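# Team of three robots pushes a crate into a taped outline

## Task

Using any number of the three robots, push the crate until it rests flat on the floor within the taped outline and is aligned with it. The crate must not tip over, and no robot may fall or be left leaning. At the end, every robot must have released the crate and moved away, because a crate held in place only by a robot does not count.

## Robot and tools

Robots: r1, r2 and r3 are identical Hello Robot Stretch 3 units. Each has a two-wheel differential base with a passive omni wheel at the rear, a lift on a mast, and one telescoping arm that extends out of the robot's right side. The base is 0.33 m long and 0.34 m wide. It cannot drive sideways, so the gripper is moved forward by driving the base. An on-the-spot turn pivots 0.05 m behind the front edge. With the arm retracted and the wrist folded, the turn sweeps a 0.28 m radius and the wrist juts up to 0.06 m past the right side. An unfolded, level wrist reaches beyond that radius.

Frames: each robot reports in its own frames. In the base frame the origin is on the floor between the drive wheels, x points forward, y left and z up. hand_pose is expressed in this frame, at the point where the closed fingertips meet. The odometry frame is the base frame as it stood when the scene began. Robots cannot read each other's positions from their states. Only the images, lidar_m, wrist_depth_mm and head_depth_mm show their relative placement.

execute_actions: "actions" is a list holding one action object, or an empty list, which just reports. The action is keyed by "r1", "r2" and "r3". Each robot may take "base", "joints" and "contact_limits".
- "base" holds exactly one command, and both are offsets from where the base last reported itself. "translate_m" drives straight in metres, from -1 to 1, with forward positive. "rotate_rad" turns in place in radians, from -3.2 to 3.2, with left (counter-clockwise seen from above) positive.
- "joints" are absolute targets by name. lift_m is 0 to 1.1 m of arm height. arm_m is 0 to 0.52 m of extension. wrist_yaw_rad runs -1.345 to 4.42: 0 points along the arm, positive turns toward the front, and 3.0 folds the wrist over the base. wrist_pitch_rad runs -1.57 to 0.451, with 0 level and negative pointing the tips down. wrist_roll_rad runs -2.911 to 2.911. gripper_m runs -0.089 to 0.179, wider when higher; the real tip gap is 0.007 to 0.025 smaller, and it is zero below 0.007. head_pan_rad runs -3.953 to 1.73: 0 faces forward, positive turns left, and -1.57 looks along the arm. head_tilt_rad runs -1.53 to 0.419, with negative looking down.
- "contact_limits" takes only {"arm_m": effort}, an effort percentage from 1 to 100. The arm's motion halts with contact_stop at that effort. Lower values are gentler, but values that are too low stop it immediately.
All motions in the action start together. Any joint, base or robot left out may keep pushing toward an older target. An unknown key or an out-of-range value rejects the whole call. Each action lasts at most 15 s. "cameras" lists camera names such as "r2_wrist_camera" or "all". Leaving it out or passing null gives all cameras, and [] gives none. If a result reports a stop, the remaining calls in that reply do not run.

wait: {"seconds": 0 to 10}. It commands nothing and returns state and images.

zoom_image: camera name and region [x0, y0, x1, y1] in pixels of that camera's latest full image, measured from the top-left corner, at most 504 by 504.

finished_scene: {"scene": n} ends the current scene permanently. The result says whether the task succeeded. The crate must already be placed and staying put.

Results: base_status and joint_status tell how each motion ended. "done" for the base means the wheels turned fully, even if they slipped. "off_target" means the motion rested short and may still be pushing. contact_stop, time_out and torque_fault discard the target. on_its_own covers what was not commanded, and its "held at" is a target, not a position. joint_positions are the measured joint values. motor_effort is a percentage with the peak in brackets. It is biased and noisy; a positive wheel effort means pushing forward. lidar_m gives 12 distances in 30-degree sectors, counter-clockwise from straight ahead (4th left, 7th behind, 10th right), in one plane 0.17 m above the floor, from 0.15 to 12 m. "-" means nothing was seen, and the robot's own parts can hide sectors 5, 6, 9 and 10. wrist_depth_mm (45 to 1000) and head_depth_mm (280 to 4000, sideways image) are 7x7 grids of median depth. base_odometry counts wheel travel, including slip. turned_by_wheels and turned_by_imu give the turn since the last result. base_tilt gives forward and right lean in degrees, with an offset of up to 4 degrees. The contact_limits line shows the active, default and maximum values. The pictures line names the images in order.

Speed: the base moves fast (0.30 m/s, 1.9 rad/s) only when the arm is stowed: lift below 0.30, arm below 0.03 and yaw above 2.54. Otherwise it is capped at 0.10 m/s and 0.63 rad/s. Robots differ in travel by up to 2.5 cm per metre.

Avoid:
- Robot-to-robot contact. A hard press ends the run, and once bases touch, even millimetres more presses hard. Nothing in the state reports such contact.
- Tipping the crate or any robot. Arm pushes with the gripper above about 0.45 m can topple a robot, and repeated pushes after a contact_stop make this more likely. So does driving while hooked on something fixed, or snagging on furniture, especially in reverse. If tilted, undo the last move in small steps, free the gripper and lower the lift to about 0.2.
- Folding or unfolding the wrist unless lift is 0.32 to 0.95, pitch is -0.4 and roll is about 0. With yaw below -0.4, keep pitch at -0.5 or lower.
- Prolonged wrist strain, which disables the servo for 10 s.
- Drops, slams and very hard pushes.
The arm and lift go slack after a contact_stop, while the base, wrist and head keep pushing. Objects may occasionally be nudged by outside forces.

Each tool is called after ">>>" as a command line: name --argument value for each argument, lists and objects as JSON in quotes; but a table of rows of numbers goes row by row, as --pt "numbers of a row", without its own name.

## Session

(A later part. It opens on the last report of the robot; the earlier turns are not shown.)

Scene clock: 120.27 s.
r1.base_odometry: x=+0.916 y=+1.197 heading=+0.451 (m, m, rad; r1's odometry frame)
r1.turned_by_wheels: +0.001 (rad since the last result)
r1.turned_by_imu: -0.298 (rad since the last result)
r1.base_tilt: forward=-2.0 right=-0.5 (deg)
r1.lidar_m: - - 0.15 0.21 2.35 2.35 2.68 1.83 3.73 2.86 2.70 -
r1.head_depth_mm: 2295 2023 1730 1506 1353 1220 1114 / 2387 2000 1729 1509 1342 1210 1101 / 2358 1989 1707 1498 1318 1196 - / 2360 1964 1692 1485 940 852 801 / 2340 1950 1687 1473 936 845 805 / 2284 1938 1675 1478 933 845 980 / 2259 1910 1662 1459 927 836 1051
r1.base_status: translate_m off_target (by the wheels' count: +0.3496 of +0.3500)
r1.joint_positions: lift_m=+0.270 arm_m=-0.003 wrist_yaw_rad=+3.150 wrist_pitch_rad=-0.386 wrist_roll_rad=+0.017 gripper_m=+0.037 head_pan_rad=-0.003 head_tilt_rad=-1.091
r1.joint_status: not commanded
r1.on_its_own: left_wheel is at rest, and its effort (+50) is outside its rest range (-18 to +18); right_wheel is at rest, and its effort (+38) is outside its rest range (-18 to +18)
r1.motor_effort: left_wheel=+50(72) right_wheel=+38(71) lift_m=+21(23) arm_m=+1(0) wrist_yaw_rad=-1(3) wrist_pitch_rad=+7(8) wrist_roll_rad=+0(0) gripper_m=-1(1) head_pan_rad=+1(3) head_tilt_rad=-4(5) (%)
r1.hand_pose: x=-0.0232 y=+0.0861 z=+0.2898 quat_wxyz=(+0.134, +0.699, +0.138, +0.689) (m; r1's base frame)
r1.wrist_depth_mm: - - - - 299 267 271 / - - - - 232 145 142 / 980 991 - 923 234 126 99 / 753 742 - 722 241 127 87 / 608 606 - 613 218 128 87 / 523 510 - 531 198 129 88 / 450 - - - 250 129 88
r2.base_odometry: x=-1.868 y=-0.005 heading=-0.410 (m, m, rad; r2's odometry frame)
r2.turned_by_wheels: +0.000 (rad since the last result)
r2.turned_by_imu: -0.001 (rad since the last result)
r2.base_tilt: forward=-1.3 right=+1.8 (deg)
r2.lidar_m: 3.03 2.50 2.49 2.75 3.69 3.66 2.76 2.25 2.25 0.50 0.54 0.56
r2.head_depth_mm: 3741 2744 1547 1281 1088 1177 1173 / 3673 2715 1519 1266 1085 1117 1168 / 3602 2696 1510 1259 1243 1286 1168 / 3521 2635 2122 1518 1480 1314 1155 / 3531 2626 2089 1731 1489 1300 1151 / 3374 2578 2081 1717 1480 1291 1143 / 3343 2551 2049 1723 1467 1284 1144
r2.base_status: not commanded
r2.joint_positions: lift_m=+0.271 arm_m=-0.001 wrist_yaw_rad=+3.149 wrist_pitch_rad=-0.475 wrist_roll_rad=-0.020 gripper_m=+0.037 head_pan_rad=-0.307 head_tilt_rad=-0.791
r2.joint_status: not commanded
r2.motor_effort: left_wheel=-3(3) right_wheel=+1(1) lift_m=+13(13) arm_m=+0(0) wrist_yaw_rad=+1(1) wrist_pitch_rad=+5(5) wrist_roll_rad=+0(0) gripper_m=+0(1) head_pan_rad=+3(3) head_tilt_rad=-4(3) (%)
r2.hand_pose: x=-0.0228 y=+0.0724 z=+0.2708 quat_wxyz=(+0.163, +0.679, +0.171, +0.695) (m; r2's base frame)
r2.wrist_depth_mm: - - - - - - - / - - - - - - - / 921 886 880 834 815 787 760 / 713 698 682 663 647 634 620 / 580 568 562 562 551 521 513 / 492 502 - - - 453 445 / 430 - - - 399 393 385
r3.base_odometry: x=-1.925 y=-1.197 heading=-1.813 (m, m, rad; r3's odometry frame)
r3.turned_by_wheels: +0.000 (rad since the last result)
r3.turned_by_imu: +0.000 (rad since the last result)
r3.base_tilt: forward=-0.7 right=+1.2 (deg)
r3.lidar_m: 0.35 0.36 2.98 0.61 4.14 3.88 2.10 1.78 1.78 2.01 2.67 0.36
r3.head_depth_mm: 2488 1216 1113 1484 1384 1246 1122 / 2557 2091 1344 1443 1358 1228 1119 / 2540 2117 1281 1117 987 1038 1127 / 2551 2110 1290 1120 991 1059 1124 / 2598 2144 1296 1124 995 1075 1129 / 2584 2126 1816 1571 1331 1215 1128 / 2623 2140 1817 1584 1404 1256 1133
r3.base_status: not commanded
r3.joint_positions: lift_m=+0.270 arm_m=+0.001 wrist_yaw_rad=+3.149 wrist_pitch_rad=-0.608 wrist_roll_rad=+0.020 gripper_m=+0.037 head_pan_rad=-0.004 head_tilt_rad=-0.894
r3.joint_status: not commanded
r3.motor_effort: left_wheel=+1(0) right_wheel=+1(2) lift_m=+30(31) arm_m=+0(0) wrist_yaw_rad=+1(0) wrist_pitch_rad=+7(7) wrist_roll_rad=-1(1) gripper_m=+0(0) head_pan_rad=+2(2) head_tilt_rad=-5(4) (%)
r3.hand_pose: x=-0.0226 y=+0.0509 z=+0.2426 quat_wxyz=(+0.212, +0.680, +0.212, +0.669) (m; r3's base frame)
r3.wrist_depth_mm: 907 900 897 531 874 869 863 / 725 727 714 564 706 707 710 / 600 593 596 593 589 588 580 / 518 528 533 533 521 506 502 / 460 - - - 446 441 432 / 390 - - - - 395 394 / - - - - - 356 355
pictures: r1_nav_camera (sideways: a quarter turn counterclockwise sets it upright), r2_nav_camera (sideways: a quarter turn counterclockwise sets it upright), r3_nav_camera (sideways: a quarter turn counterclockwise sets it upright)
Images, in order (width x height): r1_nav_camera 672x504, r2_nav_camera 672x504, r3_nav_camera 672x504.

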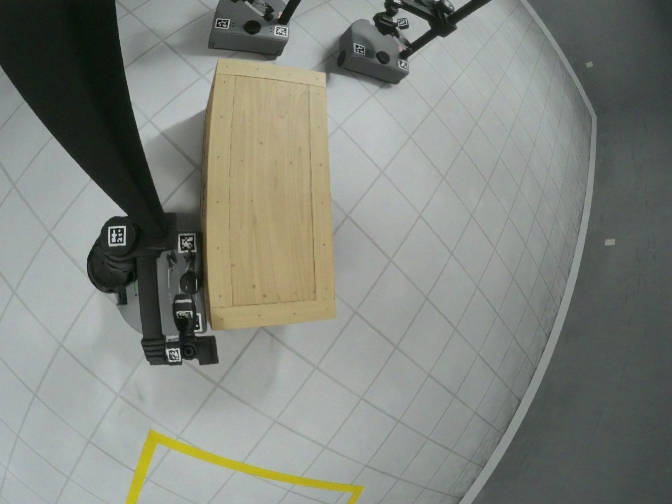

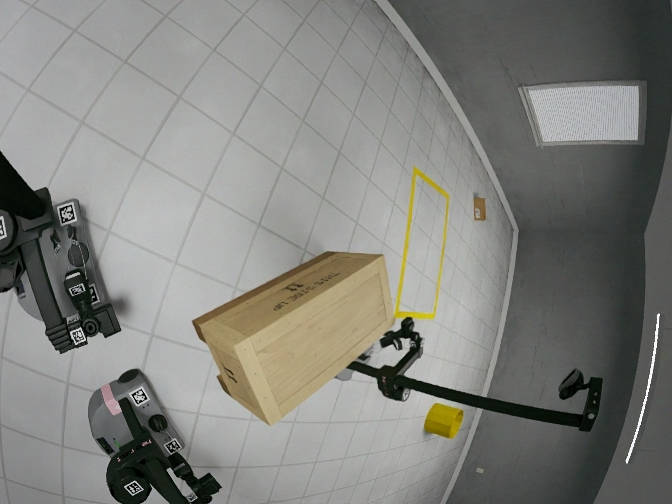

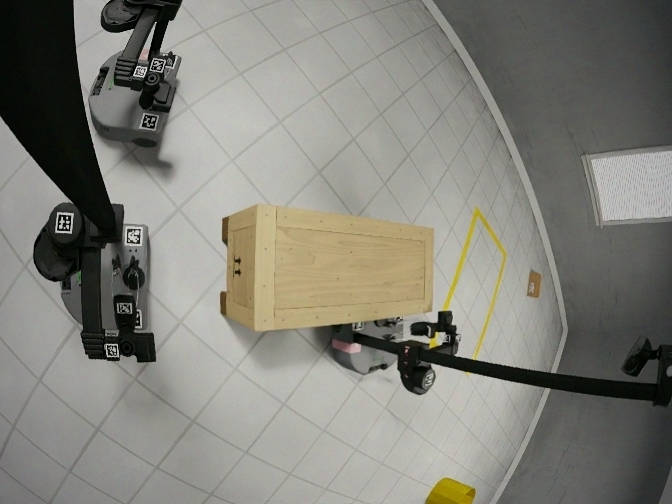

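>>> execute_actions --actions '[{"r3":{"base":{"translate_m":0.28}},"r1":{"base":{"translate_m":-0.01}}}]' --cameras '[]'

>>> execute_actions --actions '[{"r3":{"base":{"translate_m":0.2}},"r1":{"base":{"translate_m":0.3}}}]' --cameras '["r2_nav_camera","r1_nav_camera","r3_nav_camera"]'

Scene clock: 129.73 s.
r1.base_odometry: x=+0.907 y=+1.193 heading=+0.451 (m, m, rad; r1's odometry frame)
r1.turned_by_wheels: +0.000 (rad since the last result)
r1.turned_by_imu: +0.001 (rad since the last result)
r1.base_tilt: forward=-2.0 right=-0.5 (deg)
r1.lidar_m: - - 0.15 0.25 2.35 2.34 2.66 1.82 3.74 2.86 2.63 -
r1.head_depth_mm: 2341 2019 1742 1521 1361 1218 1110 / 2387 1985 1733 1517 1340 1209 1096 / 2362 1982 1711 1484 1314 1192 - / 2350 1957 1711 1499 940 850 962 / 2328 1964 1670 1474 937 846 958 / 2306 1926 1683 1472 928 840 1072 / 2269 1924 1658 1465 926 834 1062
r1.base_status: done
r1.joint_positions: lift_m=+0.270 arm_m=-0.003 wrist_yaw_rad=+3.150 wrist_pitch_rad=-0.386 wrist_roll_rad=+0.017 gripper_m=+0.037 head_pan_rad=-0.003 head_tilt_rad=-1.091
r1.joint_status: not commanded
r1.motor_effort: left_wheel=+1(37) right_wheel=+0(30) lift_m=+22(21) arm_m=+0(1) wrist_yaw_rad=-1(0) wrist_pitch_rad=+7(7) wrist_roll_rad=+0(0) gripper_m=+0(1) head_pan_rad=+1(1) head_tilt_rad=-3(4) (%)
r1.hand_pose: x=-0.0232 y=+0.0861 z=+0.2898 quat_wxyz=(+0.134, +0.699, +0.138, +0.689) (m; r1's base frame)
r1.wrist_depth_mm: - - - - 307 268 268 / - - - - 262 157 142 / - 991 - 892 272 143 105 / 749 760 - 732 275 143 98 / 606 602 - 603 247 145 99 / 511 514 - 533 224 149 100 / 454 - - - 280 145 100
r2.base_odometry: x=-1.868 y=-0.005 heading=-0.410 (m, m, rad; r2's odometry frame)
r2.turned_by_wheels: +0.000 (rad since the last result)
r2.turned_by_imu: -0.001 (rad since the last result)
r2.base_tilt: forward=-1.2 right=+1.8 (deg)
r2.lidar_m: 3.04 2.50 2.48 2.75 3.69 3.65 2.77 2.25 2.25 2.49 0.53 0.56
r2.head_depth_mm: 3766 2751 1566 1272 1088 1107 1058 / 3637 2715 1521 1265 1085 1122 1172 / 3618 2674 1521 1264 1246 1286 1166 / 3589 2635 2093 1519 1481 1310 1165 / 3502 2619 2078 1734 1493 1299 1154 / 3400 2581 2063 1719 1477 1290 1148 / 3374 2554 2050 1704 1471 1288 1143
r2.base_status: not commanded
r2.joint_positions: lift_m=+0.271 arm_m=-0.001 wrist_yaw_rad=+3.149 wrist_pitch_rad=-0.475 wrist_roll_rad=-0.020 gripper_m=+0.037 head_pan_rad=-0.307 head_tilt_rad=-0.791
r2.joint_status: not commanded
r2.motor_effort: left_wheel=-3(3) right_wheel=+1(2) lift_m=+13(13) arm_m=+0(0) wrist_yaw_rad=+1(1) wrist_pitch_rad=+5(5) wrist_roll_rad=+0(0) gripper_m=+0(1) head_pan_rad=+3(3) head_tilt_rad=-4(4) (%)
r2.hand_pose: x=-0.0228 y=+0.0724 z=+0.2708 quat_wxyz=(+0.163, +0.679, +0.171, +0.695) (m; r2's base frame)
r2.wrist_depth_mm: - - - - - - - / - - - - - - - / 924 896 866 852 815 791 765 / 708 695 683 666 663 621 612 / 585 575 563 564 550 524 511 / 489 504 - - - 451 440 / 431 - - - 399 391 388
r3.base_odometry: x=-1.992 y=-1.469 heading=-1.813 (m, m, rad; r3's odometry frame)
r3.turned_by_wheels: +0.000 (rad since the last result)
r3.turned_by_imu: +0.001 (rad since the last result)
r3.base_tilt: forward=-0.7 right=+1.2 (deg)
r3.lidar_m: - - 0.15 3.15 4.34 4.21 2.32 1.98 1.97 2.23 3.68 -
r3.head_depth_mm: 2549 2079 1133 951 1272 1242 1123 / 2564 2107 1712 1352 1252 1228 1097 / 2549 2095 1795 1117 991 888 803 / 2571 2125 1801 1116 992 890 810 / 2571 2115 1826 1122 994 891 808 / 2555 2164 1809 1573 1326 905 809 / 2596 2133 1817 1590 1402 1256 1141
r3.base_status: done
r3.joint_positions: lift_m=+0.270 arm_m=+0.001 wrist_yaw_rad=+3.149 wrist_pitch_rad=-0.608 wrist_roll_rad=+0.020 gripper_m=+0.037 head_pan_rad=-0.004 head_tilt_rad=-0.894
r3.joint_status: not commanded
r3.motor_effort: left_wheel=+1(9) right_wheel=+1(10) lift_m=+30(31) arm_m=+0(0) wrist_yaw_rad=+1(1) wrist_pitch_rad=+7(7) wrist_roll_rad=+0(1) gripper_m=+0(0) head_pan_rad=+2(2) head_tilt_rad=-4(5) (%)
r3.hand_pose: x=-0.0226 y=+0.0509 z=+0.2426 quat_wxyz=(+0.212, +0.680, +0.212, +0.669) (m; r3's base frame)
r3.wrist_depth_mm: 855 553 540 895 870 183 116 / 717 600 580 699 700 183 116 / 599 599 591 592 571 180 115 / 513 525 530 532 327 178 116 / 463 - - - 280 176 115 / 393 - - - - 175 114 / - - - - - 161 114
pictures: none
No camera images: the call's "cameras" was empty. Leave "cameras" out to get every camera's image.

Scene clock: 132.90 s.
r1.base_odometry: x=+1.177 y=+1.324 heading=+0.452 (m, m, rad; r1's odometry frame)
r1.turned_by_wheels: +0.001 (rad since the last result)
r1.turned_by_imu: +0.007 (rad since the last result)
r1.base_tilt: forward=-1.9 right=-0.4 (deg)
r1.lidar_m: - - 0.15 0.21 2.36 2.35 2.68 1.83 3.72 2.85 2.70 -
r1.head_depth_mm: 2320 2021 1736 1526 1360 1214 1109 / 2423 2013 1729 1494 1344 1209 1106 / 2346 1996 1693 1498 1315 1187 - / 2354 1958 1690 1496 944 846 798 / 2342 1943 1684 1482 941 845 800 / 2292 1935 1676 1463 929 836 978 / 2281 1920 1664 1469 929 839 1055
r1.base_status: translate_m off_target (by the wheels' count: +0.2996 of +0.3000)
r1.joint_positions: lift_m=+0.270 arm_m=-0.003 wrist_yaw_rad=+3.150 wrist_pitch_rad=-0.386 wrist_roll_rad=+0.017 gripper_m=+0.037 head_pan_rad=-0.002 head_tilt_rad=-1.091
r1.joint_status: not commanded
r1.on_its_own: left_wheel is at rest, and its effort (+44) is outside its rest range (-18 to +18); right_wheel is at rest, and its effort (+37) is outside its rest range (-18 to +18)
r1.motor_effort: left_wheel=+44(66) right_wheel=+37(72) lift_m=+22(22) arm_m=+1(1) wrist_yaw_rad=+1(2) wrist_pitch_rad=+7(7) wrist_roll_rad=+0(0) gripper_m=+0(0) head_pan_rad=+1(1) head_tilt_rad=-3(4) (%)
r1.hand_pose: x=-0.0231 y=+0.0861 z=+0.2899 quat_wxyz=(+0.134, +0.699, +0.138, +0.689) (m; r1's base frame)
r1.wrist_depth_mm: - - - - 306 269 270 / - - - - 231 146 142 / 970 970 - 878 235 126 99 / 757 750 - 722 243 127 87 / 618 622 - 630 219 128 87 / 521 516 - 526 197 129 88 / 458 - - - 250 128 88
r2.base_odometry: x=-1.868 y=-0.005 heading=-0.410 (m, m, rad; r2's odometry frame)
r2.turned_by_wheels: +0.000 (rad since the last result)
r2.turned_by_imu: -0.001 (rad since the last result)
r2.base_tilt: forward=-1.2 right=+1.9 (deg)
r2.lidar_m: 3.04 2.51 2.49 2.76 3.69 3.66 2.77 2.25 2.25 2.49 0.53 0.56
r2.head_depth_mm: 3765 2729 1550 1278 1087 1101 1066 / 3674 2705 1529 1263 1084 1123 1167 / 3569 2685 1507 1263 1249 1293 1164 / 3549 2643 2095 1519 1479 1305 1161 / 3487 2628 2093 1730 1490 1300 1151 / 3425 2589 2060 1724 1473 1293 1149 / 3388 2535 2061 1704 1461 1285 1143
r2.base_status: not commanded
r2.joint_positions: lift_m=+0.271 arm_m=-0.001 wrist_yaw_rad=+3.149 wrist_pitch_rad=-0.475 wrist_roll_rad=-0.020 gripper_m=+0.037 head_pan_rad=-0.307 head_tilt_rad=-0.791
r2.joint_status: not commanded
r2.motor_effort: left_wheel=-3(3) right_wheel=+1(1) lift_m=+13(13) arm_m=+0(0) wrist_yaw_rad=+1(1) wrist_pitch_rad=+5(5) wrist_roll_rad=+0(0) gripper_m=+1(1) head_pan_rad=+3(3) head_tilt_rad=-3(3) (%)
r2.hand_pose: x=-0.0228 y=+0.0724 z=+0.2708 quat_wxyz=(+0.163, +0.679, +0.171, +0.695) (m; r2's base frame)
r2.wrist_depth_mm: - - - - - - - / - - - - - - - / 919 891 875 833 809 787 770 / 719 695 683 661 647 630 613 / 582 574 561 556 550 527 517 / 492 501 - - - 450 442 / 431 - - - 399 393 385
r3.base_odometry: x=-2.039 y=-1.663 heading=-1.812 (m, m, rad; r3's odometry frame)
r3.turned_by_wheels: +0.000 (rad since the last result)
r3.turned_by_imu: +0.012 (rad since the last result)
r3.base_tilt: forward=-0.8 right=+1.3 (deg)
r3.lidar_m: - - 0.15 0.20 4.35 4.20 2.32 1.99 1.99 2.27 3.79 -
r3.head_depth_mm: 2539 2095 1716 936 1231 1235 1129 / 2548 2113 1805 1172 1225 1209 1080 / 2567 2108 1818 1123 991 896 807 / 2609 2141 1808 1126 997 890 802 / 2581 2131 1810 1123 995 893 809 / 2645 2138 1803 1583 1347 904 806 / 2599 2161 1826 1592 1394 1259 1134
r3.base_status: translate_m off_target (by the wheels' count: +0.1997 of +0.2000)
r3.joint_positions: lift_m=+0.270 arm_m=+0.001 wrist_yaw_rad=+3.150 wrist_pitch_rad=-0.604 wrist_roll_rad=+0.020 gripper_m=+0.037 head_pan_rad=-0.002 head_tilt_rad=-0.892
r3.joint_status: not commanded
r3.on_its_own: left_wheel is at rest, and its effort (+35) is outside its rest range (-18 to +18); right_wheel is at rest, and its effort (+43) is outside its rest range (-18 to +18)
r3.motor_effort: left_wheel=+35(78) right_wheel=+43(99) lift_m=+31(32) arm_m=+0(0) wrist_yaw_rad=+0(1) wrist_pitch_rad=+6(7) wrist_roll_rad=+0(0) gripper_m=-1(1) head_pan_rad=+1(2) head_tilt_rad=-5(5) (%)
r3.hand_pose: x=-0.0228 y=+0.0515 z=+0.2433 quat_wxyz=(+0.210, +0.681, +0.211, +0.669) (m; r3's base frame)
r3.wrist_depth_mm: 859 551 537 900 847 144 91 / 732 595 590 715 661 142 90 / 601 599 602 601 312 142 90 / 511 531 536 530 266 141 89 / 461 - - - 227 139 88 / 392 - - - - 137 90 / - - - - - 127 89
pictures: r1_nav_camera (sideways: a quarter turn counterclockwise sets it upright), r2_nav_camera (sideways: a quarter turn counterclockwise sets it upright), r3_nav_camera (sideways: a quarter turn counterclockwise sets it upright)
Images, in order (width x height): r1_nav_camera 672x504, r2_nav_camera 672x504, r3_nav_camera 672x504.

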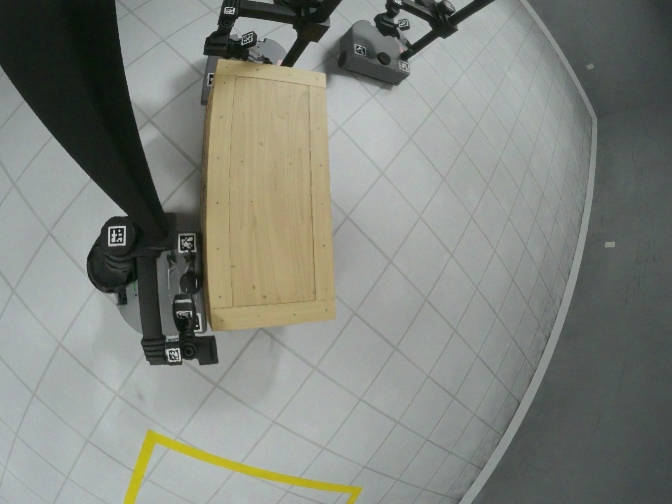

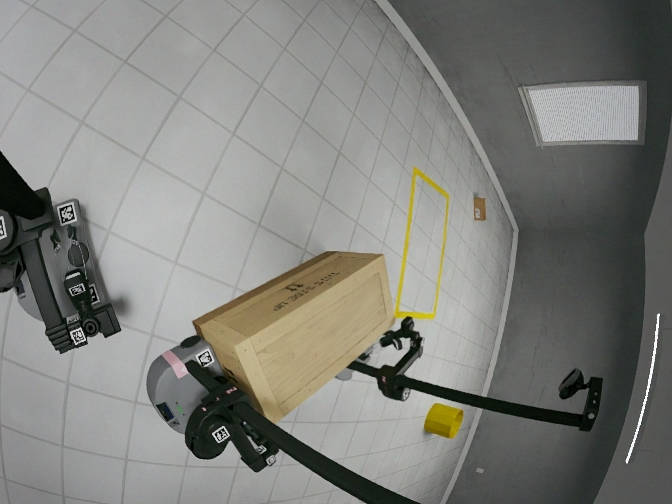

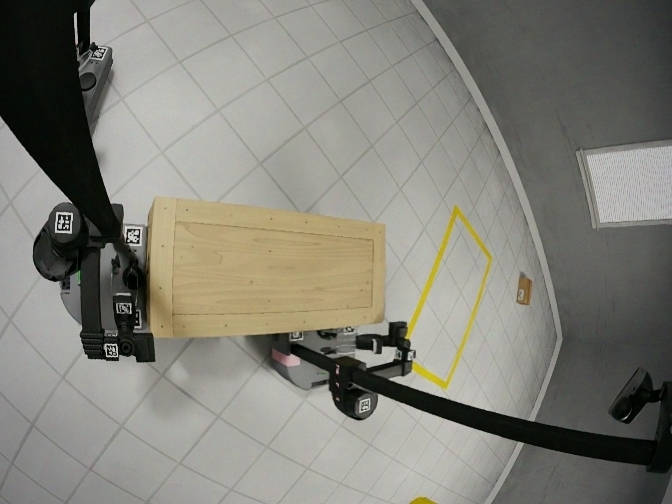

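>>> execute_actions --actions '[{"r3":{"base":{"translate_m":-0.4}},"r1":{"base":{"translate_m":-0.01}}}]' --cameras '[]'

>>> execute_actions --actions '[{"r3":{"base":{"rotate_rad":-0.91}}}]' --cameras '[]'

>>> execute_actions --actions '[{"r3":{"base":{"translate_m":1.0}}}]' --cameras '[]'

>>> execute_actions --actions '[{"r3":{"base":{"rotate_rad":2.2},"joints":{"head_tilt_rad":-1.0}}}]' --cameras '["r3_nav_camera","r3_head_camera","r1_nav_camera"]'

Scene clock: 155.77 s.
r1.base_odometry: x=+1.168 y=+1.320 heading=+0.452 (m, m, rad; r1's odometry frame)
r1.turned_by_wheels: +0.000 (rad since the last result)
r1.turned_by_imu: +0.002 (rad since the last result)
r1.base_tilt: forward=-1.9 right=-0.4 (deg)
r1.lidar_m: - - 0.15 0.25 2.35 2.34 2.67 1.82 3.73 2.86 2.63 -
r1.head_depth_mm: 2326 2019 1731 1506 1355 1217 1101 / 2394 2001 1716 1521 1350 1215 1109 / 2366 1972 1716 1499 1322 1189 - / 2364 1955 1703 1497 940 847 965 / 2300 1962 1686 1496 934 846 961 / 2283 1947 1677 1471 925 837 1077 / 2271 1908 1660 1462 928 836 1064
r1.base_status: done
r1.joint_positions: lift_m=+0.270 arm_m=-0.003 wrist_yaw_rad=+3.150 wrist_pitch_rad=-0.386 wrist_roll_rad=+0.017 gripper_m=+0.037 head_pan_rad=-0.002 head_tilt_rad=-1.091
r1.joint_status: not commanded
r1.motor_effort: left_wheel=+0(34) right_wheel=+0(27) lift_m=+21(21) arm_m=+0(1) wrist_yaw_rad=+0(1) wrist_pitch_rad=+7(7) wrist_roll_rad=+0(0) gripper_m=+0(1) head_pan_rad=+1(2) head_tilt_rad=-4(4) (%)
r1.hand_pose: x=-0.0231 y=+0.0861 z=+0.2899 quat_wxyz=(+0.134, +0.699, +0.138, +0.689) (m; r1's base frame)
r1.wrist_depth_mm: - - - - 309 265 268 / - - - - 261 156 142 / 985 975 - 948 270 143 105 / 762 789 - 721 275 143 99 / 618 614 - 621 248 145 99 / 507 517 - 538 222 149 99 / 457 - - - 278 145 100
r2.base_odometry: x=-1.868 y=-0.005 heading=-0.410 (m, m, rad; r2's odometry frame)
r2.turned_by_wheels: +0.000 (rad since the last result)
r2.turned_by_imu: -0.001 (rad since the last result)
r2.base_tilt: forward=-1.1 right=+1.8 (deg)
r2.lidar_m: 3.04 2.51 2.48 2.75 3.69 3.65 2.77 2.24 0.52 0.52 0.54 0.57
r2.head_depth_mm: 3734 2769 1565 1272 1087 1172 1177 / 3682 2705 1528 1269 1082 1122 1175 / 3610 2659 1508 1257 1245 1288 1167 / 3512 2625 2113 1516 1479 1314 1159 / 3487 2602 2076 1739 1494 1301 1153 / 3408 2577 2075 1729 1475 1292 1149 / 3361 2549 2046 1707 1459 1287 1137
r2.base_status: not commanded
r2.joint_positions: lift_m=+0.271 arm_m=-0.001 wrist_yaw_rad=+3.149 wrist_pitch_rad=-0.475 wrist_roll_rad=-0.020 gripper_m=+0.037 head_pan_rad=-0.307 head_tilt_rad=-0.791
r2.joint_status: not commanded
r2.motor_effort: left_wheel=-3(2) right_wheel=+2(1) lift_m=+13(13) arm_m=+0(0) wrist_yaw_rad=+1(1) wrist_pitch_rad=+5(5) wrist_roll_rad=+0(0) gripper_m=-1(1) head_pan_rad=+3(3) head_tilt_rad=-3(4) (%)
r2.hand_pose: x=-0.0228 y=+0.0724 z=+0.2708 quat_wxyz=(+0.163, +0.679, +0.171, +0.695) (m; r2's base frame)
r2.wrist_depth_mm: - - - - - - - / - - - - - - - / 927 884 884 839 818 787 756 / 705 696 678 659 647 637 621 / 579 570 564 561 556 523 517 / 494 502 - - - 450 444 / 432 - - - 399 393 387
r3.base_odometry: x=-1.943 y=-1.274 heading=-1.812 (m, m, rad; r3's odometry frame)
r3.turned_by_wheels: +0.000 (rad since the last result)
r3.turned_by_imu: -0.002 (rad since the last result)
r3.base_tilt: forward=-0.7 right=+1.2 (deg)
r3.lidar_m: 0.45 0.47 3.05 0.62 4.05 3.62 2.00 1.72 1.71 1.95 2.80 0.46
r3.head_depth_mm: 2470 1153 1482 1499 1380 1246 1124 / 2529 1978 1504 1495 1365 1244 1129 / 2565 2122 1297 1121 1009 1213 1127 / 2552 2108 1286 1120 1016 1230 1130 / 2584 2131 1321 1123 1030 1240 1131 / 2581 2151 1805 1579 1350 1250 1129 / 2623 2128 1821 1579 1395 1250 1135
r3.base_status: done
r3.joint_positions: lift_m=+0.270 arm_m=+0.001 wrist_yaw_rad=+3.150 wrist_pitch_rad=-0.604 wrist_roll_rad=+0.020 gripper_m=+0.037 head_pan_rad=-0.002 head_tilt_rad=-0.892
r3.joint_status: not commanded
r3.motor_effort: left_wheel=+0(24) right_wheel=+1(28) lift_m=+31(30) arm_m=+0(0) wrist_yaw_rad=+0(0) wrist_pitch_rad=+6(6) wrist_roll_rad=+0(1) gripper_m=-1(1) head_pan_rad=+2(1) head_tilt_rad=-6(6) (%)
r3.hand_pose: x=-0.0228 y=+0.0515 z=+0.2433 quat_wxyz=(+0.210, +0.681, +0.211, +0.669) (m; r3's base frame)
r3.wrist_depth_mm: 901 902 900 537 522 878 854 / 714 716 719 574 566 716 697 / 602 600 601 597 596 589 589 / 516 532 533 532 519 511 503 / 462 - - - 449 445 446 / 391 - - - - 397 398 / - - - - - 355 357
pictures: none
No camera images: the call's "cameras" was empty. Leave "cameras" out to get every camera's image.

Scene clock: 157.43 s.
r1.base_odometry: x=+1.168 y=+1.320 heading=+0.452 (m, m, rad; r1's odometry frame)
r1.turned_by_wheels: +0.000 (rad since the last result)
r1.turned_by_imu: +0.000 (rad since the last result)
r1.base_tilt: forward=-2.1 right=-0.5 (deg)
r1.lidar_m: - - 0.15 0.25 2.35 2.35 2.69 1.82 3.73 2.85 2.63 -
r1.head_depth_mm: 2328 2013 1732 1509 1352 1215 1107 / 2389 1996 1723 1513 1349 1215 1103 / 2364 1962 1719 1495 1317 1187 - / 2352 1965 1701 1480 937 851 959 / 2302 1952 1682 1483 935 845 960 / 2301 1940 1674 1481 931 842 1074 / 2268 1932 1665 1455 926 837 1067
r1.base_status: not commanded
r1.joint_positions: lift_m=+0.270 arm_m=-0.003 wrist_yaw_rad=+3.150 wrist_pitch_rad=-0.386 wrist_roll_rad=+0.017 gripper_m=+0.037 head_pan_rad=-0.002 head_tilt_rad=-1.091
r1.joint_status: not commanded
r1.motor_effort: left_wheel=+1(1) right_wheel=+0(0) lift_m=+22(22) arm_m=+1(0) wrist_yaw_rad=+0(0) wrist_pitch_rad=+7(7) wrist_roll_rad=+0(0) gripper_m=+1(1) head_pan_rad=+1(1) head_tilt_rad=-4(3) (%)
r1.hand_pose: x=-0.0231 y=+0.0861 z=+0.2899 quat_wxyz=(+0.134, +0.699, +0.138, +0.689) (m; r1's base frame)
r1.wrist_depth_mm: - - - - 305 268 268 / - - - - 261 156 142 / 986 - - 963 270 143 104 / 757 748 - 709 273 144 98 / 616 601 - 612 246 145 99 / 516 500 - 525 222 149 100 / 463 - - - 283 146 100
r2.base_odometry: x=-1.868 y=-0.005 heading=-0.410 (m, m, rad; r2's odometry frame)
r2.turned_by_wheels: +0.000 (rad since the last result)
r2.turned_by_imu: +0.000 (rad since the last result)
r2.base_tilt: forward=-1.2 right=+1.7 (deg)
r2.lidar_m: 3.01 2.50 2.49 2.75 3.69 3.65 2.76 2.25 2.25 0.49 0.54 0.57
r2.head_depth_mm: 3772 2763 1563 1276 1089 1174 1179 / 3656 2708 1526 1268 1086 1124 1174 / 3605 2670 1516 1263 1240 1296 1166 / 3571 2633 2107 1506 1477 1310 1159 / 3527 2606 2086 1728 1487 1296 1153 / 3425 2551 2059 1723 1479 1295 1148 / 3371 2577 2046 1709 1470 1286 1139
r2.base_status: not commanded
r2.joint_positions: lift_m=+0.271 arm_m=-0.001 wrist_yaw_rad=+3.149 wrist_pitch_rad=-0.475 wrist_roll_rad=-0.020 gripper_m=+0.037 head_pan_rad=-0.307 head_tilt_rad=-0.791
r2.joint_status: not commanded
r2.motor_effort: left_wheel=-3(3) right_wheel=+2(1) lift_m=+13(13) arm_m=+0(0) wrist_yaw_rad=+1(1) wrist_pitch_rad=+5(5) wrist_roll_rad=+0(0) gripper_m=-1(0) head_pan_rad=+3(3) head_tilt_rad=-4(4) (%)
r2.hand_pose: x=-0.0228 y=+0.0724 z=+0.2708 quat_wxyz=(+0.163, +0.679, +0.171, +0.695) (m; r2's base frame)
r2.wrist_depth_mm: - - - - - - - / - - - - - - - / 940 892 879 842 802 797 763 / 714 692 676 665 648 627 614 / 584 567 561 562 550 527 513 / 489 500 - - - 452 445 / 430 - - - 398 390 386
r3.base_odometry: x=-1.943 y=-1.274 heading=-2.722 (m, m, rad; r3's odometry frame)
r3.turned_by_wheels: -0.910 (rad since the last result)
r3.turned_by_imu: -0.894 (rad since the last result)
r3.base_tilt: forward=-0.7 right=+1.3 (deg)
r3.lidar_m: 2.71 0.45 0.45 0.49 0.63 0.77 4.04 2.90 1.85 1.71 1.73 2.13
r3.head_depth_mm: 2578 2132 1795 1571 1384 1241 1130 / 2542 2100 1793 1558 1387 1244 1131 / 2561 2125 1810 1567 1388 1246 1133 / 2588 2114 1804 1574 1395 1251 1132 / 2490 2142 1799 1575 1391 1243 1129 / 2542 2133 1818 1578 1400 1219 1131 / 2604 2121 1813 1526 1396 970 1121
r3.base_status: done
r3.joint_positions: lift_m=+0.270 arm_m=+0.001 wrist_yaw_rad=+3.150 wrist_pitch_rad=-0.604 wrist_roll_rad=+0.020 gripper_m=+0.037 head_pan_rad=-0.002 head_tilt_rad=-0.892
r3.joint_status: not commanded
r3.motor_effort: left_wheel=+2(9) right_wheel=-2(8) lift_m=+31(31) arm_m=+0(0) wrist_yaw_rad=-1(0) wrist_pitch_rad=+6(6) wrist_roll_rad=+0(1) gripper_m=-1(1) head_pan_rad=+1(1) head_tilt_rad=-5(5) (%)
r3.hand_pose: x=-0.0228 y=+0.0514 z=+0.2433 quat_wxyz=(+0.210, +0.681, +0.211, +0.669) (m; r3's base frame)
r3.wrist_depth_mm: 521 900 891 900 811 429 372 / 428 475 718 713 582 464 401 / 434 512 600 599 580 576 424 / 472 518 538 533 517 506 461 / 462 - - - 446 443 440 / 395 - - - - 397 394 / - - - - - 358 355
pictures: none
No camera images: the call's "cameras" was empty. Leave "cameras" out to get every camera's image.

Scene clock: 162.47 s.
r1.base_odometry: x=+1.168 y=+1.320 heading=+0.452 (m, m, rad; r1's odometry frame)
r1.turned_by_wheels: +0.000 (rad since the last result)
r1.turned_by_imu: +0.001 (rad since the last result)
r1.base_tilt: forward=-2.0 right=-0.4 (deg)
r1.lidar_m: - - 0.15 0.25 0.61 0.62 2.67 1.82 3.73 2.85 2.62 -
r1.head_depth_mm: 2352 2022 1743 1504 1345 1222 1101 / 2385 2011 1726 1505 1347 1214 1109 / 2375 1966 1720 1495 1325 1196 - / 2335 1979 1694 1491 943 851 961 / 2318 1951 1686 1476 939 846 955 / 2286 1935 1670 1465 931 840 1082 / 2279 1933 1654 1469 924 835 1065
r1.base_status: not commanded
r1.joint_positions: lift_m=+0.270 arm_m=-0.003 wrist_yaw_rad=+3.150 wrist_pitch_rad=-0.386 wrist_roll_rad=+0.017 gripper_m=+0.037 head_pan_rad=-0.002 head_tilt_rad=-1.091
r1.joint_status: not commanded
r1.motor_effort: left_wheel=+1(0) right_wheel=+0(0) lift_m=+21(21) arm_m=+1(0) wrist_yaw_rad=+0(1) wrist_pitch_rad=+7(7) wrist_roll_rad=+0(0) gripper_m=+0(0) head_pan_rad=+1(0) head_tilt_rad=-4(3) (%)
r1.hand_pose: x=-0.0231 y=+0.0861 z=+0.2899 quat_wxyz=(+0.134, +0.699, +0.138, +0.689) (m; r1's base frame)
r1.wrist_depth_mm: - - - - 310 266 266 / - - - - 261 156 142 / 585 662 - 922 267 143 105 / 541 628 - 722 277 144 99 / 571 619 - 608 246 145 99 / 515 507 - 535 224 149 100 / 459 - - - 280 145 100
r2.base_odometry: x=-1.868 y=-0.005 heading=-0.410 (m, m, rad; r2's odometry frame)
r2.turned_by_wheels: +0.000 (rad since the last result)
r2.turned_by_imu: -0.001 (rad since the last result)
r2.base_tilt: forward=-1.3 right=+1.9 (deg)
r2.lidar_m: 3.02 2.50 2.49 2.75 3.66 3.65 2.76 2.25 2.25 2.49 0.54 0.56
r2.head_depth_mm: 3794 2728 1555 1282 1093 1183 1174 / 3660 2711 1519 1266 1085 1128 1171 / 3572 2658 1507 1258 1247 1291 1162 / 3535 2624 2083 1519 1484 1311 1161 / 3484 2606 2088 1739 1490 1299 1156 / 3415 2591 2076 1726 1477 1291 1145 / 3319 2559 2038 1725 1467 1287 1142
r2.base_status: not commanded
r2.joint_positions: lift_m=+0.271 arm_m=-0.001 wrist_yaw_rad=+3.149 wrist_pitch_rad=-0.475 wrist_roll_rad=-0.020 gripper_m=+0.037 head_pan_rad=-0.307 head_tilt_rad=-0.791
r2.joint_status: not commanded
r2.motor_effort: left_wheel=-3(3) right_wheel=+1(1) lift_m=+13(13) arm_m=+0(0) wrist_yaw_rad=+1(1) wrist_pitch_rad=+5(5) wrist_roll_rad=+0(0) gripper_m=-1(0) head_pan_rad=+3(4) head_tilt_rad=-4(3) (%)
r2.hand_pose: x=-0.0228 y=+0.0724 z=+0.2708 quat_wxyz=(+0.163, +0.679, +0.171, +0.695) (m; r2's base frame)
r2.wrist_depth_mm: - - - - - - - / - - - - - - - / 916 880 865 833 823 794 764 / 722 706 682 660 642 635 619 / 582 572 566 566 550 521 511 / 491 503 - - - 450 448 / 433 - - - 397 394 387
r3.base_odometry: x=-2.857 y=-1.681 heading=-2.722 (m, m, rad; r3's odometry frame)
r3.turned_by_wheels: +0.000 (rad since the last result)
r3.turned_by_imu: +0.004 (rad since the last result)
r3.base_tilt: forward=-0.7 right=+1.3 (deg)
r3.lidar_m: 1.73 1.73 3.47 0.62 0.62 0.64 5.01 2.61 1.71 1.57 1.58 1.96
r3.head_depth_mm: 2538 2090 1798 1555 1377 1245 1131 / 2578 2119 1803 1568 1375 1250 1132 / 2556 2106 1796 1566 1387 1243 1129 / 2572 2128 1813 1571 1392 1251 1131 / 2596 2028 1821 1566 1394 1248 1130 / 2593 1914 1832 1577 1391 1253 1137 / 2631 2112 1806 1578 1395 1258 1132
r3.base_status: done
r3.joint_positions: lift_m=+0.270 arm_m=+0.001 wrist_yaw_rad=+3.150 wrist_pitch_rad=-0.604 wrist_roll_rad=+0.020 gripper_m=+0.037 head_pan_rad=-0.002 head_tilt_rad=-0.892
r3.joint_status: not commanded
r3.motor_effort: left_wheel=+2(10) right_wheel=+0(6) lift_m=+31(31) arm_m=+0(0) wrist_yaw_rad=+0(0) wrist_pitch_rad=+5(6) wrist_roll_rad=-1(1) gripper_m=+0(0) head_pan_rad=+1(1) head_tilt_rad=-4(6) (%)
r3.hand_pose: x=-0.0228 y=+0.0514 z=+0.2433 quat_wxyz=(+0.210, +0.681, +0.211, +0.669) (m; r3's base frame)
r3.wrist_depth_mm: 493 576 662 560 811 888 870 / 519 622 696 617 694 713 706 / 556 600 607 591 586 591 589 / 521 531 535 539 517 505 510 / 458 - - - 445 446 445 / 394 - - - - 396 395 / - - - - - 355 353
pictures: none
No camera images: the call's "cameras" was empty. Leave "cameras" out to get every camera's image.

Scene clock: 165.13 s.
r1.base_odometry: x=+1.168 y=+1.320 heading=+0.452 (m, m, rad; r1's odometry frame)
r1.turned_by_wheels: +0.000 (rad since the last result)
r1.turned_by_imu: +0.001 (rad since the last result)
r1.base_tilt: forward=-1.9 right=-0.4 (deg)
r1.lidar_m: - - 0.15 0.25 0.88 0.74 2.67 1.82 3.74 2.86 2.63 -
r1.head_depth_mm: 2295 2022 1721 1516 1356 1213 1110 / 2381 2007 1713 1518 1352 1213 1104 / 2370 1980 1711 1490 1316 1188 - / 2362 1953 1703 1493 941 846 961 / 2349 1955 1671 1485 934 845 952 / 2314 1945 1665 1479 929 839 1078 / 2302 1917 1657 1467 926 837 1068
r1.base_status: not commanded
r1.joint_positions: lift_m=+0.270 arm_m=-0.003 wrist_yaw_rad=+3.150 wrist_pitch_rad=-0.386 wrist_roll_rad=+0.017 gripper_m=+0.037 head_pan_rad=-0.002 head_tilt_rad=-1.091
r1.joint_status: not commanded
r1.motor_effort: left_wheel=+0(1) right_wheel=+0(0) lift_m=+21(22) arm_m=+0(1) wrist_yaw_rad=+0(1) wrist_pitch_rad=+7(7) wrist_roll_rad=+0(0) gripper_m=+0(0) head_pan_rad=+2(0) head_tilt_rad=-4(4) (%)
r1.hand_pose: x=-0.0231 y=+0.0861 z=+0.2899 quat_wxyz=(+0.134, +0.699, +0.138, +0.689) (m; r1's base frame)
r1.wrist_depth_mm: - - - - 305 268 267 / - - - - 262 156 142 / 669 977 - 930 269 143 105 / 680 771 - 736 273 144 99 / 622 614 - 613 246 145 99 / 514 511 - 534 222 149 99 / 458 - - - 282 145 100
r2.base_odometry: x=-1.868 y=-0.005 heading=-0.410 (m, m, rad; r2's odometry frame)
r2.turned_by_wheels: +0.000 (rad since the last result)
r2.turned_by_imu: -0.001 (rad since the last result)
r2.base_tilt: forward=-1.2 right=+1.7 (deg)
r2.lidar_m: 3.07 2.50 2.49 2.75 3.68 3.65 2.77 2.25 2.25 2.49 0.54 0.57
r2.head_depth_mm: 3742 2734 1558 1271 1088 1177 1178 / 3698 2683 1524 1268 1088 1123 1170 / 3631 2678 1507 1261 1251 1293 1165 / 3619 2639 2091 1508 1483 1303 1160 / 3505 2602 2087 1746 1487 1298 1159 / 3423 2591 2070 1726 1479 1291 1144 / 3390 2555 2057 1714 1466 1282 1142
r2.base_status: not commanded
r2.joint_positions: lift_m=+0.271 arm_m=-0.001 wrist_yaw_rad=+3.149 wrist_pitch_rad=-0.475 wrist_roll_rad=-0.020 gripper_m=+0.037 head_pan_rad=-0.307 head_tilt_rad=-0.791
r2.joint_status: not commanded
r2.motor_effort: left_wheel=-3(3) right_wheel=+2(2) lift_m=+13(13) arm_m=+0(0) wrist_yaw_rad=+1(1) wrist_pitch_rad=+5(5) wrist_roll_rad=+0(0) gripper_m=+0(0) head_pan_rad=+3(4) head_tilt_rad=-4(3) (%)
r2.hand_pose: x=-0.0228 y=+0.0724 z=+0.2708 quat_wxyz=(+0.163, +0.679, +0.171, +0.695) (m; r2's base frame)
r2.wrist_depth_mm: - - - - - - - / - - - - - - - / 923 896 875 839 811 804 769 / 721 698 690 659 654 632 620 / 582 567 557 570 552 529 516 / 488 497 - - - 447 442 / 433 - - - 400 394 387
r3.base_odometry: x=-2.857 y=-1.681 heading=-0.522 (m, m, rad; r3's odometry frame)
r3.turned_by_wheels: +2.200 (rad since the last result)
r3.turned_by_imu: +2.159 (rad since the last result)
r3.base_tilt: forward=-0.7 right=+1.2 (deg)
r3.lidar_m: 0.64 0.64 5.01 2.31 1.65 1.57 1.60 2.11 1.73 3.82 3.38 0.61
r3.head_depth_mm: 2111 1860 872 896 1192 1208 1112 / 2110 1850 1171 1230 1276 1208 1128 / 2139 1868 1169 1267 1332 1213 1132 / 2146 1878 1178 1201 1331 1216 1133 / 2167 1881 1177 1147 1339 1222 1137 / 2176 1884 1180 1110 1325 1216 1121 / 2179 1870 1579 1442 1336 1217 1120
r3.base_status: done
r3.joint_positions: lift_m=+0.270 arm_m=+0.001 wrist_yaw_rad=+3.150 wrist_pitch_rad=-0.604 wrist_roll_rad=+0.020 gripper_m=+0.037 head_pan_rad=-0.002 head_tilt_rad=-0.988
r3.joint_status: all done
r3.motor_effort: left_wheel=-1(7) right_wheel=+5(15) lift_m=+31(31) arm_m=+0(0) wrist_yaw_rad=+0(0) wrist_pitch_rad=+6(6) wrist_roll_rad=-1(1) gripper_m=+0(0) head_pan_rad=+1(1) head_tilt_rad=-8(19) (%)
r3.hand_pose: x=-0.0228 y=+0.0514 z=+0.2433 quat_wxyz=(+0.210, +0.681, +0.211, +0.669) (m; r3's base frame)
r3.wrist_depth_mm: 906 891 899 901 883 874 876 / 730 724 719 716 712 709 697 / 602 602 596 591 594 597 593 / 515 534 536 535 523 510 503 / 463 - - - 445 442 445 / 392 - - - - 396 393 / - - - - - 357 355
pictures: r1_nav_camera (sideways: a quarter turn counterclockwise sets it upright), r3_head_camera (sideways: a quarter turn clockwise sets it upright), r3_nav_camera (sideways: a quarter turn counterclockwise sets it upright)
Images, in order (width x height): r1_nav_camera 672x504, r3_head_camera 896x504, r3_nav_camera 672x504.

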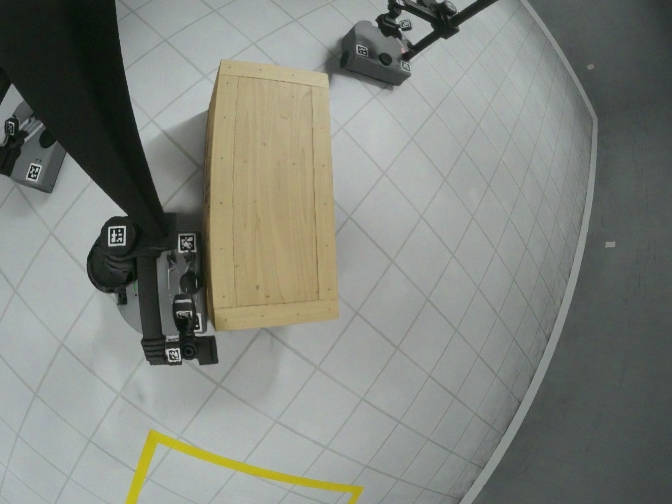

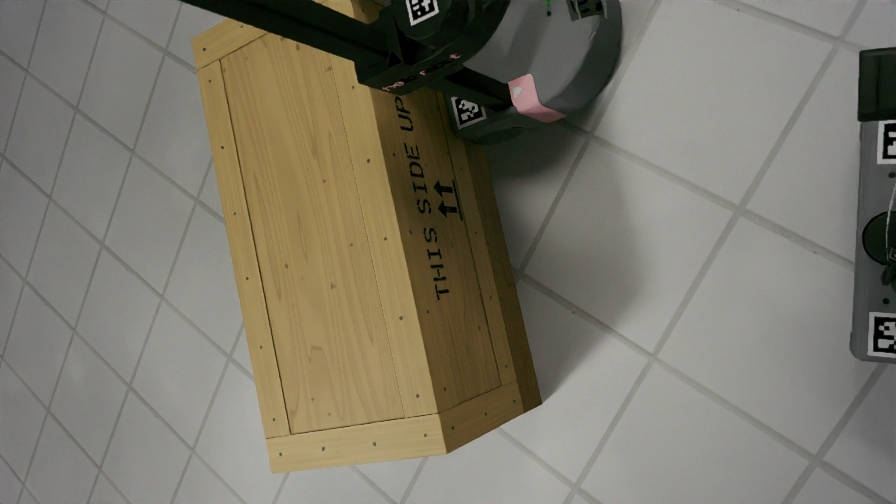

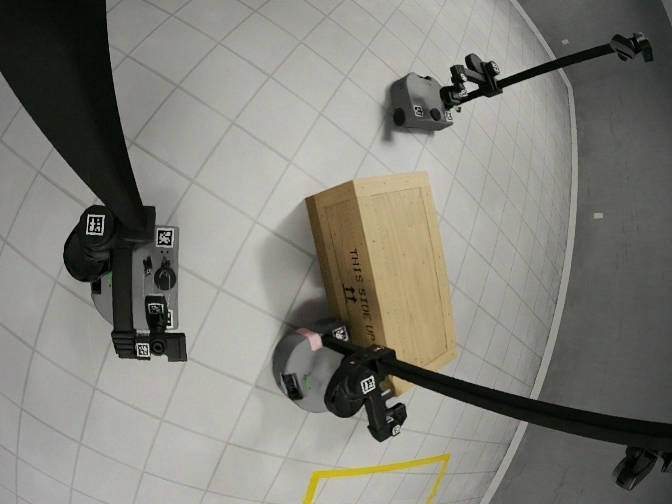

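>>> execute_actions --actions '[{"r3":{"base":{"rotate_rad":0.13},"joints":{"head_tilt_rad":-1.2}}}]' --cameras '[]'

>>> execute_actions --actions '[{"r3":{"base":{"translate_m":0.45}}}]' --cameras '["r3_nav_camera","r3_head_camera","r1_nav_camera"]'

Scene clock: 172.97 s.
r1.base_odometry: x=+1.168 y=+1.320 heading=+0.452 (m, m, rad; r1's odometry frame)
r1.turned_by_wheels: +0.000 (rad since the last result)
r1.turned_by_imu: +0.001 (rad since the last result)
r1.base_tilt: forward=-2.1 right=-0.4 (deg)
r1.lidar_m: - - 0.15 0.25 0.89 0.74 2.67 1.83 3.72 2.86 2.63 -
r1.head_depth_mm: 2332 2008 1743 1516 1349 1218 1108 / 2395 2012 1728 1505 1345 1211 1102 / 2382 1992 1715 1498 1334 1192 - / 2328 1968 1704 1488 940 848 964 / 2338 1956 1687 1481 939 842 961 / 2319 1949 1675 1469 931 839 1075 / 2299 1920 1661 1460 927 837 1065
r1.base_status: not commanded
r1.joint_positions: lift_m=+0.270 arm_m=-0.003 wrist_yaw_rad=+3.150 wrist_pitch_rad=-0.386 wrist_roll_rad=+0.017 gripper_m=+0.037 head_pan_rad=-0.002 head_tilt_rad=-1.091
r1.joint_status: not commanded
r1.motor_effort: left_wheel=+1(1) right_wheel=+0(0) lift_m=+22(21) arm_m=+0(1) wrist_yaw_rad=+0(0) wrist_pitch_rad=+7(7) wrist_roll_rad=+0(0) gripper_m=+0(0) head_pan_rad=+1(1) head_tilt_rad=-4(4) (%)
r1.hand_pose: x=-0.0231 y=+0.0861 z=+0.2899 quat_wxyz=(+0.134, +0.699, +0.138, +0.689) (m; r1's base frame)
r1.wrist_depth_mm: - - - - 309 266 267 / - - - - 264 157 142 / 682 - - 934 271 143 105 / 687 746 - 728 275 143 99 / 619 613 - 607 247 145 99 / 513 516 - 528 221 149 100 / 455 - - - 280 146 100
r2.base_odometry: x=-1.868 y=-0.005 heading=-0.410 (m, m, rad; r2's odometry frame)
r2.turned_by_wheels: +0.000 (rad since the last result)
r2.turned_by_imu: -0.001 (rad since the last result)
r2.base_tilt: forward=-1.1 right=+1.8 (deg)
r2.lidar_m: 3.03 2.50 2.49 2.76 3.67 3.66 2.76 2.25 2.25 2.48 0.54 0.56
r2.head_depth_mm: 3781 2731 1561 1275 1091 1175 1179 / 3713 2704 1522 1269 1089 1119 1167 / 3623 2659 1511 1256 1248 1286 1165 / 3566 2642 2115 1511 1483 1305 1157 / 3533 2610 2084 1734 1490 1295 1150 / 3427 2580 2051 1720 1482 1292 1145 / 3324 2550 2052 1718 1475 1285 1136
r2.base_status: not commanded
r2.joint_positions: lift_m=+0.271 arm_m=-0.001 wrist_yaw_rad=+3.149 wrist_pitch_rad=-0.475 wrist_roll_rad=-0.020 gripper_m=+0.037 head_pan_rad=-0.307 head_tilt_rad=-0.791
r2.joint_status: not commanded
r2.motor_effort: left_wheel=-3(3) right_wheel=+2(1) lift_m=+13(13) arm_m=+0(0) wrist_yaw_rad=+1(1) wrist_pitch_rad=+5(5) wrist_roll_rad=+0(0) gripper_m=+0(0) head_pan_rad=+4(3) head_tilt_rad=-3(4) (%)
r2.hand_pose: x=-0.0228 y=+0.0724 z=+0.2708 quat_wxyz=(+0.163, +0.679, +0.171, +0.695) (m; r2's base frame)
r2.wrist_depth_mm: - - - - - - - / - - - - - - - / 917 886 874 834 805 784 764 / 717 699 688 664 642 636 615 / 581 573 562 559 549 525 518 / 489 501 - - - 455 441 / 432 - - - 395 394 389
r3.base_odometry: x=-2.857 y=-1.681 heading=-0.393 (m, m, rad; r3's odometry frame)
r3.turned_by_wheels: +0.130 (rad since the last result)
r3.turned_by_imu: +0.127 (rad since the last result)
r3.base_tilt: forward=-0.7 right=+1.3 (deg)
r3.lidar_m: 0.64 0.65 4.75 2.07 1.60 1.57 1.66 2.41 1.72 3.98 3.25 0.62
r3.head_depth_mm: 1152 1078 1161 1188 1250 1179 1119 / 1161 1083 1243 1322 1259 1200 - / 1167 1086 1237 1336 1256 1210 - / 1645 1085 1208 1339 1261 1225 - / 1647 1093 1180 1344 1271 1213 - / 1644 1116 1408 1351 1268 1195 - / 1658 1547 1441 1352 1269 1202 1151
r3.base_status: done
r3.joint_positions: lift_m=+0.270 arm_m=+0.001 wrist_yaw_rad=+3.150 wrist_pitch_rad=-0.604 wrist_roll_rad=+0.020 gripper_m=+0.037 head_pan_rad=-0.002 head_tilt_rad=-1.185
r3.joint_status: all done
r3.motor_effort: left_wheel=-1(8) right_wheel=+4(12) lift_m=+31(31) arm_m=+0(0) wrist_yaw_rad=+0(0) wrist_pitch_rad=+6(6) wrist_roll_rad=-1(1) gripper_m=-1(1) head_pan_rad=+1(1) head_tilt_rad=-10(33) (%)
r3.hand_pose: x=-0.0228 y=+0.0514 z=+0.2433 quat_wxyz=(+0.210, +0.681, +0.211, +0.669) (m; r3's base frame)
r3.wrist_depth_mm: 910 898 892 887 877 875 885 / 721 718 717 716 704 709 703 / 601 601 598 597 594 590 596 / 514 525 535 534 532 509 505 / 461 - - - 444 444 442 / 392 - - - - 394 395 / - - - - - 357 353
pictures: none
No camera images: the call's "cameras" was empty. Leave "cameras" out to get every camera's image.

Scene clock: 176.20 s.
r1.base_odometry: x=+1.168 y=+1.320 heading=+0.452 (m, m, rad; r1's odometry frame)
r1.turned_by_wheels: +0.000 (rad since the last result)
r1.turned_by_imu: +0.001 (rad since the last result)
r1.base_tilt: forward=-2.0 right=-0.5 (deg)
r1.lidar_m: - - 0.15 0.25 0.44 2.34 2.67 1.82 3.73 2.85 2.63 -
r1.head_depth_mm: 2313 2007 1741 1512 1351 1219 1111 / 2417 2016 1717 1513 1339 1209 1102 / 2389 1995 1700 1509 1314 1187 - / 2328 1982 1691 1487 941 850 963 / 2315 1955 1687 1490 936 843 954 / 2320 1949 1682 1474 932 839 1080 / 2289 1919 1635 1469 926 837 1066
r1.base_status: not commanded
r1.joint_positions: lift_m=+0.270 arm_m=-0.003 wrist_yaw_rad=+3.150 wrist_pitch_rad=-0.386 wrist_roll_rad=+0.017 gripper_m=+0.037 head_pan_rad=-0.002 head_tilt_rad=-1.091
r1.joint_status: not commanded
r1.motor_effort: left_wheel=+1(1) right_wheel=+0(0) lift_m=+22(22) arm_m=+1(0) wrist_yaw_rad=+1(1) wrist_pitch_rad=+7(7) wrist_roll_rad=+0(0) gripper_m=+0(1) head_pan_rad=+1(2) head_tilt_rad=-3(3) (%)
r1.hand_pose: x=-0.0231 y=+0.0861 z=+0.2899 quat_wxyz=(+0.134, +0.699, +0.138, +0.689) (m; r1's base frame)
r1.wrist_depth_mm: - 299 - - 307 268 266 / - - - - 262 157 141 / 985 603 - 883 271 143 105 / 706 465 - 708 272 144 99 / 593 431 - 618 246 144 99 / 519 477 - 526 223 150 100 / 457 - - - 281 145 100
r2.base_odometry: x=-1.868 y=-0.005 heading=-0.410 (m, m, rad; r2's odometry frame)
r2.turned_by_wheels: +0.000 (rad since the last result)
r2.turned_by_imu: -0.001 (rad since the last result)
r2.base_tilt: forward=-1.2 right=+2.0 (deg)
r2.lidar_m: 3.04 2.50 2.49 2.75 3.68 3.66 2.77 2.25 2.25 2.49 0.54 0.57
r2.head_depth_mm: 3747 2746 1557 1276 1090 1177 1178 / 3720 2712 1524 1266 1082 1124 1171 / 3584 2644 1512 1261 1245 1282 1169 / 3545 2649 2095 1515 1476 1313 1156 / 3530 2594 2084 1743 1485 1299 1156 / 3436 2577 2061 1721 1478 1293 1149 / 3352 2577 2056 1715 1463 1288 1137
r2.base_status: not commanded
r2.joint_positions: lift_m=+0.271 arm_m=-0.001 wrist_yaw_rad=+3.149 wrist_pitch_rad=-0.475 wrist_roll_rad=-0.020 gripper_m=+0.037 head_pan_rad=-0.307 head_tilt_rad=-0.791
r2.joint_status: not commanded
r2.motor_effort: left_wheel=-3(3) right_wheel=+1(1) lift_m=+13(13) arm_m=+0(0) wrist_yaw_rad=+1(1) wrist_pitch_rad=+5(5) wrist_roll_rad=+0(0) gripper_m=+0(1) head_pan_rad=+3(3) head_tilt_rad=-4(4) (%)
r2.hand_pose: x=-0.0228 y=+0.0724 z=+0.2708 quat_wxyz=(+0.163, +0.679, +0.171, +0.695) (m; r2's base frame)
r2.wrist_depth_mm: - - - - - - - / - - - - - - - / 943 886 868 835 805 782 770 / 713 692 682 662 647 632 619 / 583 570 566 562 549 525 513 / 493 500 - - - 450 442 / 430 - - - 397 395 390
r3.base_odometry: x=-2.441 y=-1.854 heading=-0.393 (m, m, rad; r3's odometry frame)
r3.turned_by_wheels: +0.000 (rad since the last result)
r3.turned_by_imu: +0.002 (rad since the last result)
r3.base_tilt: forward=-0.7 right=+1.2 (deg)
r3.lidar_m: 0.20 0.20 0.24 2.53 1.97 1.93 2.06 2.98 1.98 3.76 0.30 0.21
r3.head_depth_mm: 1628 1517 1005 944 1077 1046 1122 / 1624 1520 1009 944 1169 1207 - / 1646 1509 1009 951 1098 1202 - / 1644 1520 1010 957 1008 1215 - / 1652 1543 1015 952 928 1218 - / 1662 1534 1428 953 919 1195 - / 1647 1553 1441 1331 1261 1197 1152
r3.base_status: done
r3.joint_positions: lift_m=+0.270 arm_m=+0.001 wrist_yaw_rad=+3.150 wrist_pitch_rad=-0.604 wrist_roll_rad=+0.020 gripper_m=+0.037 head_pan_rad=-0.002 head_tilt_rad=-1.186
r3.joint_status: not commanded
r3.motor_effort: left_wheel=-2(5) right_wheel=+4(13) lift_m=+31(31) arm_m=+0(0) wrist_yaw_rad=+0(0) wrist_pitch_rad=+6(6) wrist_roll_rad=-1(0) gripper_m=+0(1) head_pan_rad=+1(1) head_tilt_rad=-9(9) (%)
r3.hand_pose: x=-0.0228 y=+0.0514 z=+0.2433 quat_wxyz=(+0.210, +0.681, +0.211, +0.669) (m; r3's base frame)
r3.wrist_depth_mm: 907 911 904 887 885 893 238 / 720 723 719 717 719 673 242 / 602 596 605 593 595 349 244 / 518 528 537 535 528 356 248 / 461 - - - 443 361 252 / 394 - - - - 370 253 / - - - - - 350 257
pictures: r1_nav_camera (sideways: a quarter turn counterclockwise sets it upright), r3_head_camera (sideways: a quarter turn clockwise sets it upright), r3_nav_camera (sideways: a quarter turn counterclockwise sets it upright)
Images, in order (width x height): r1_nav_camera 672x504, r3_head_camera 896x504, r3_nav_camera 672x504.

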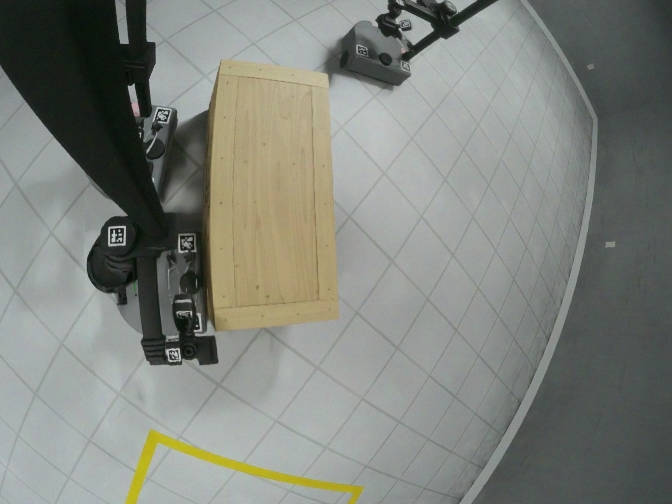

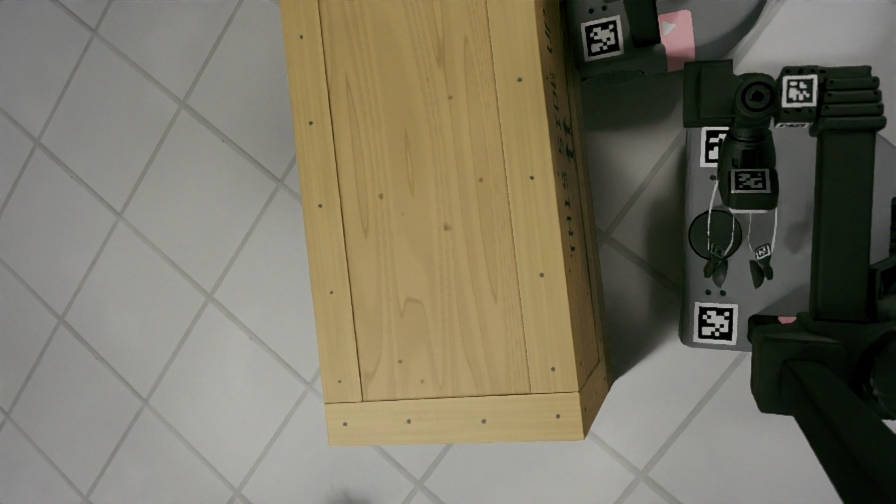

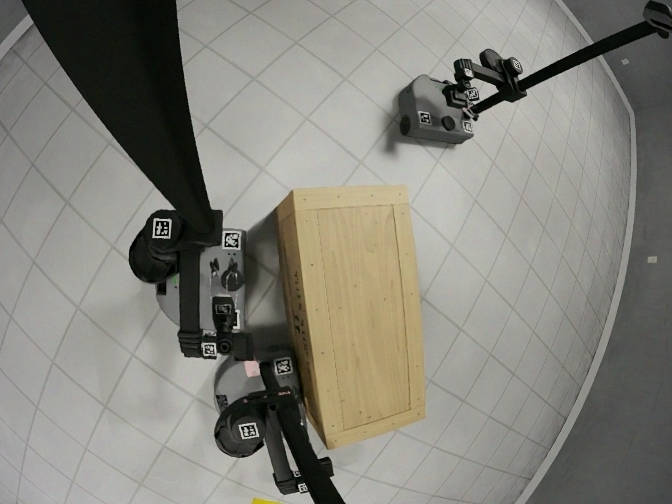

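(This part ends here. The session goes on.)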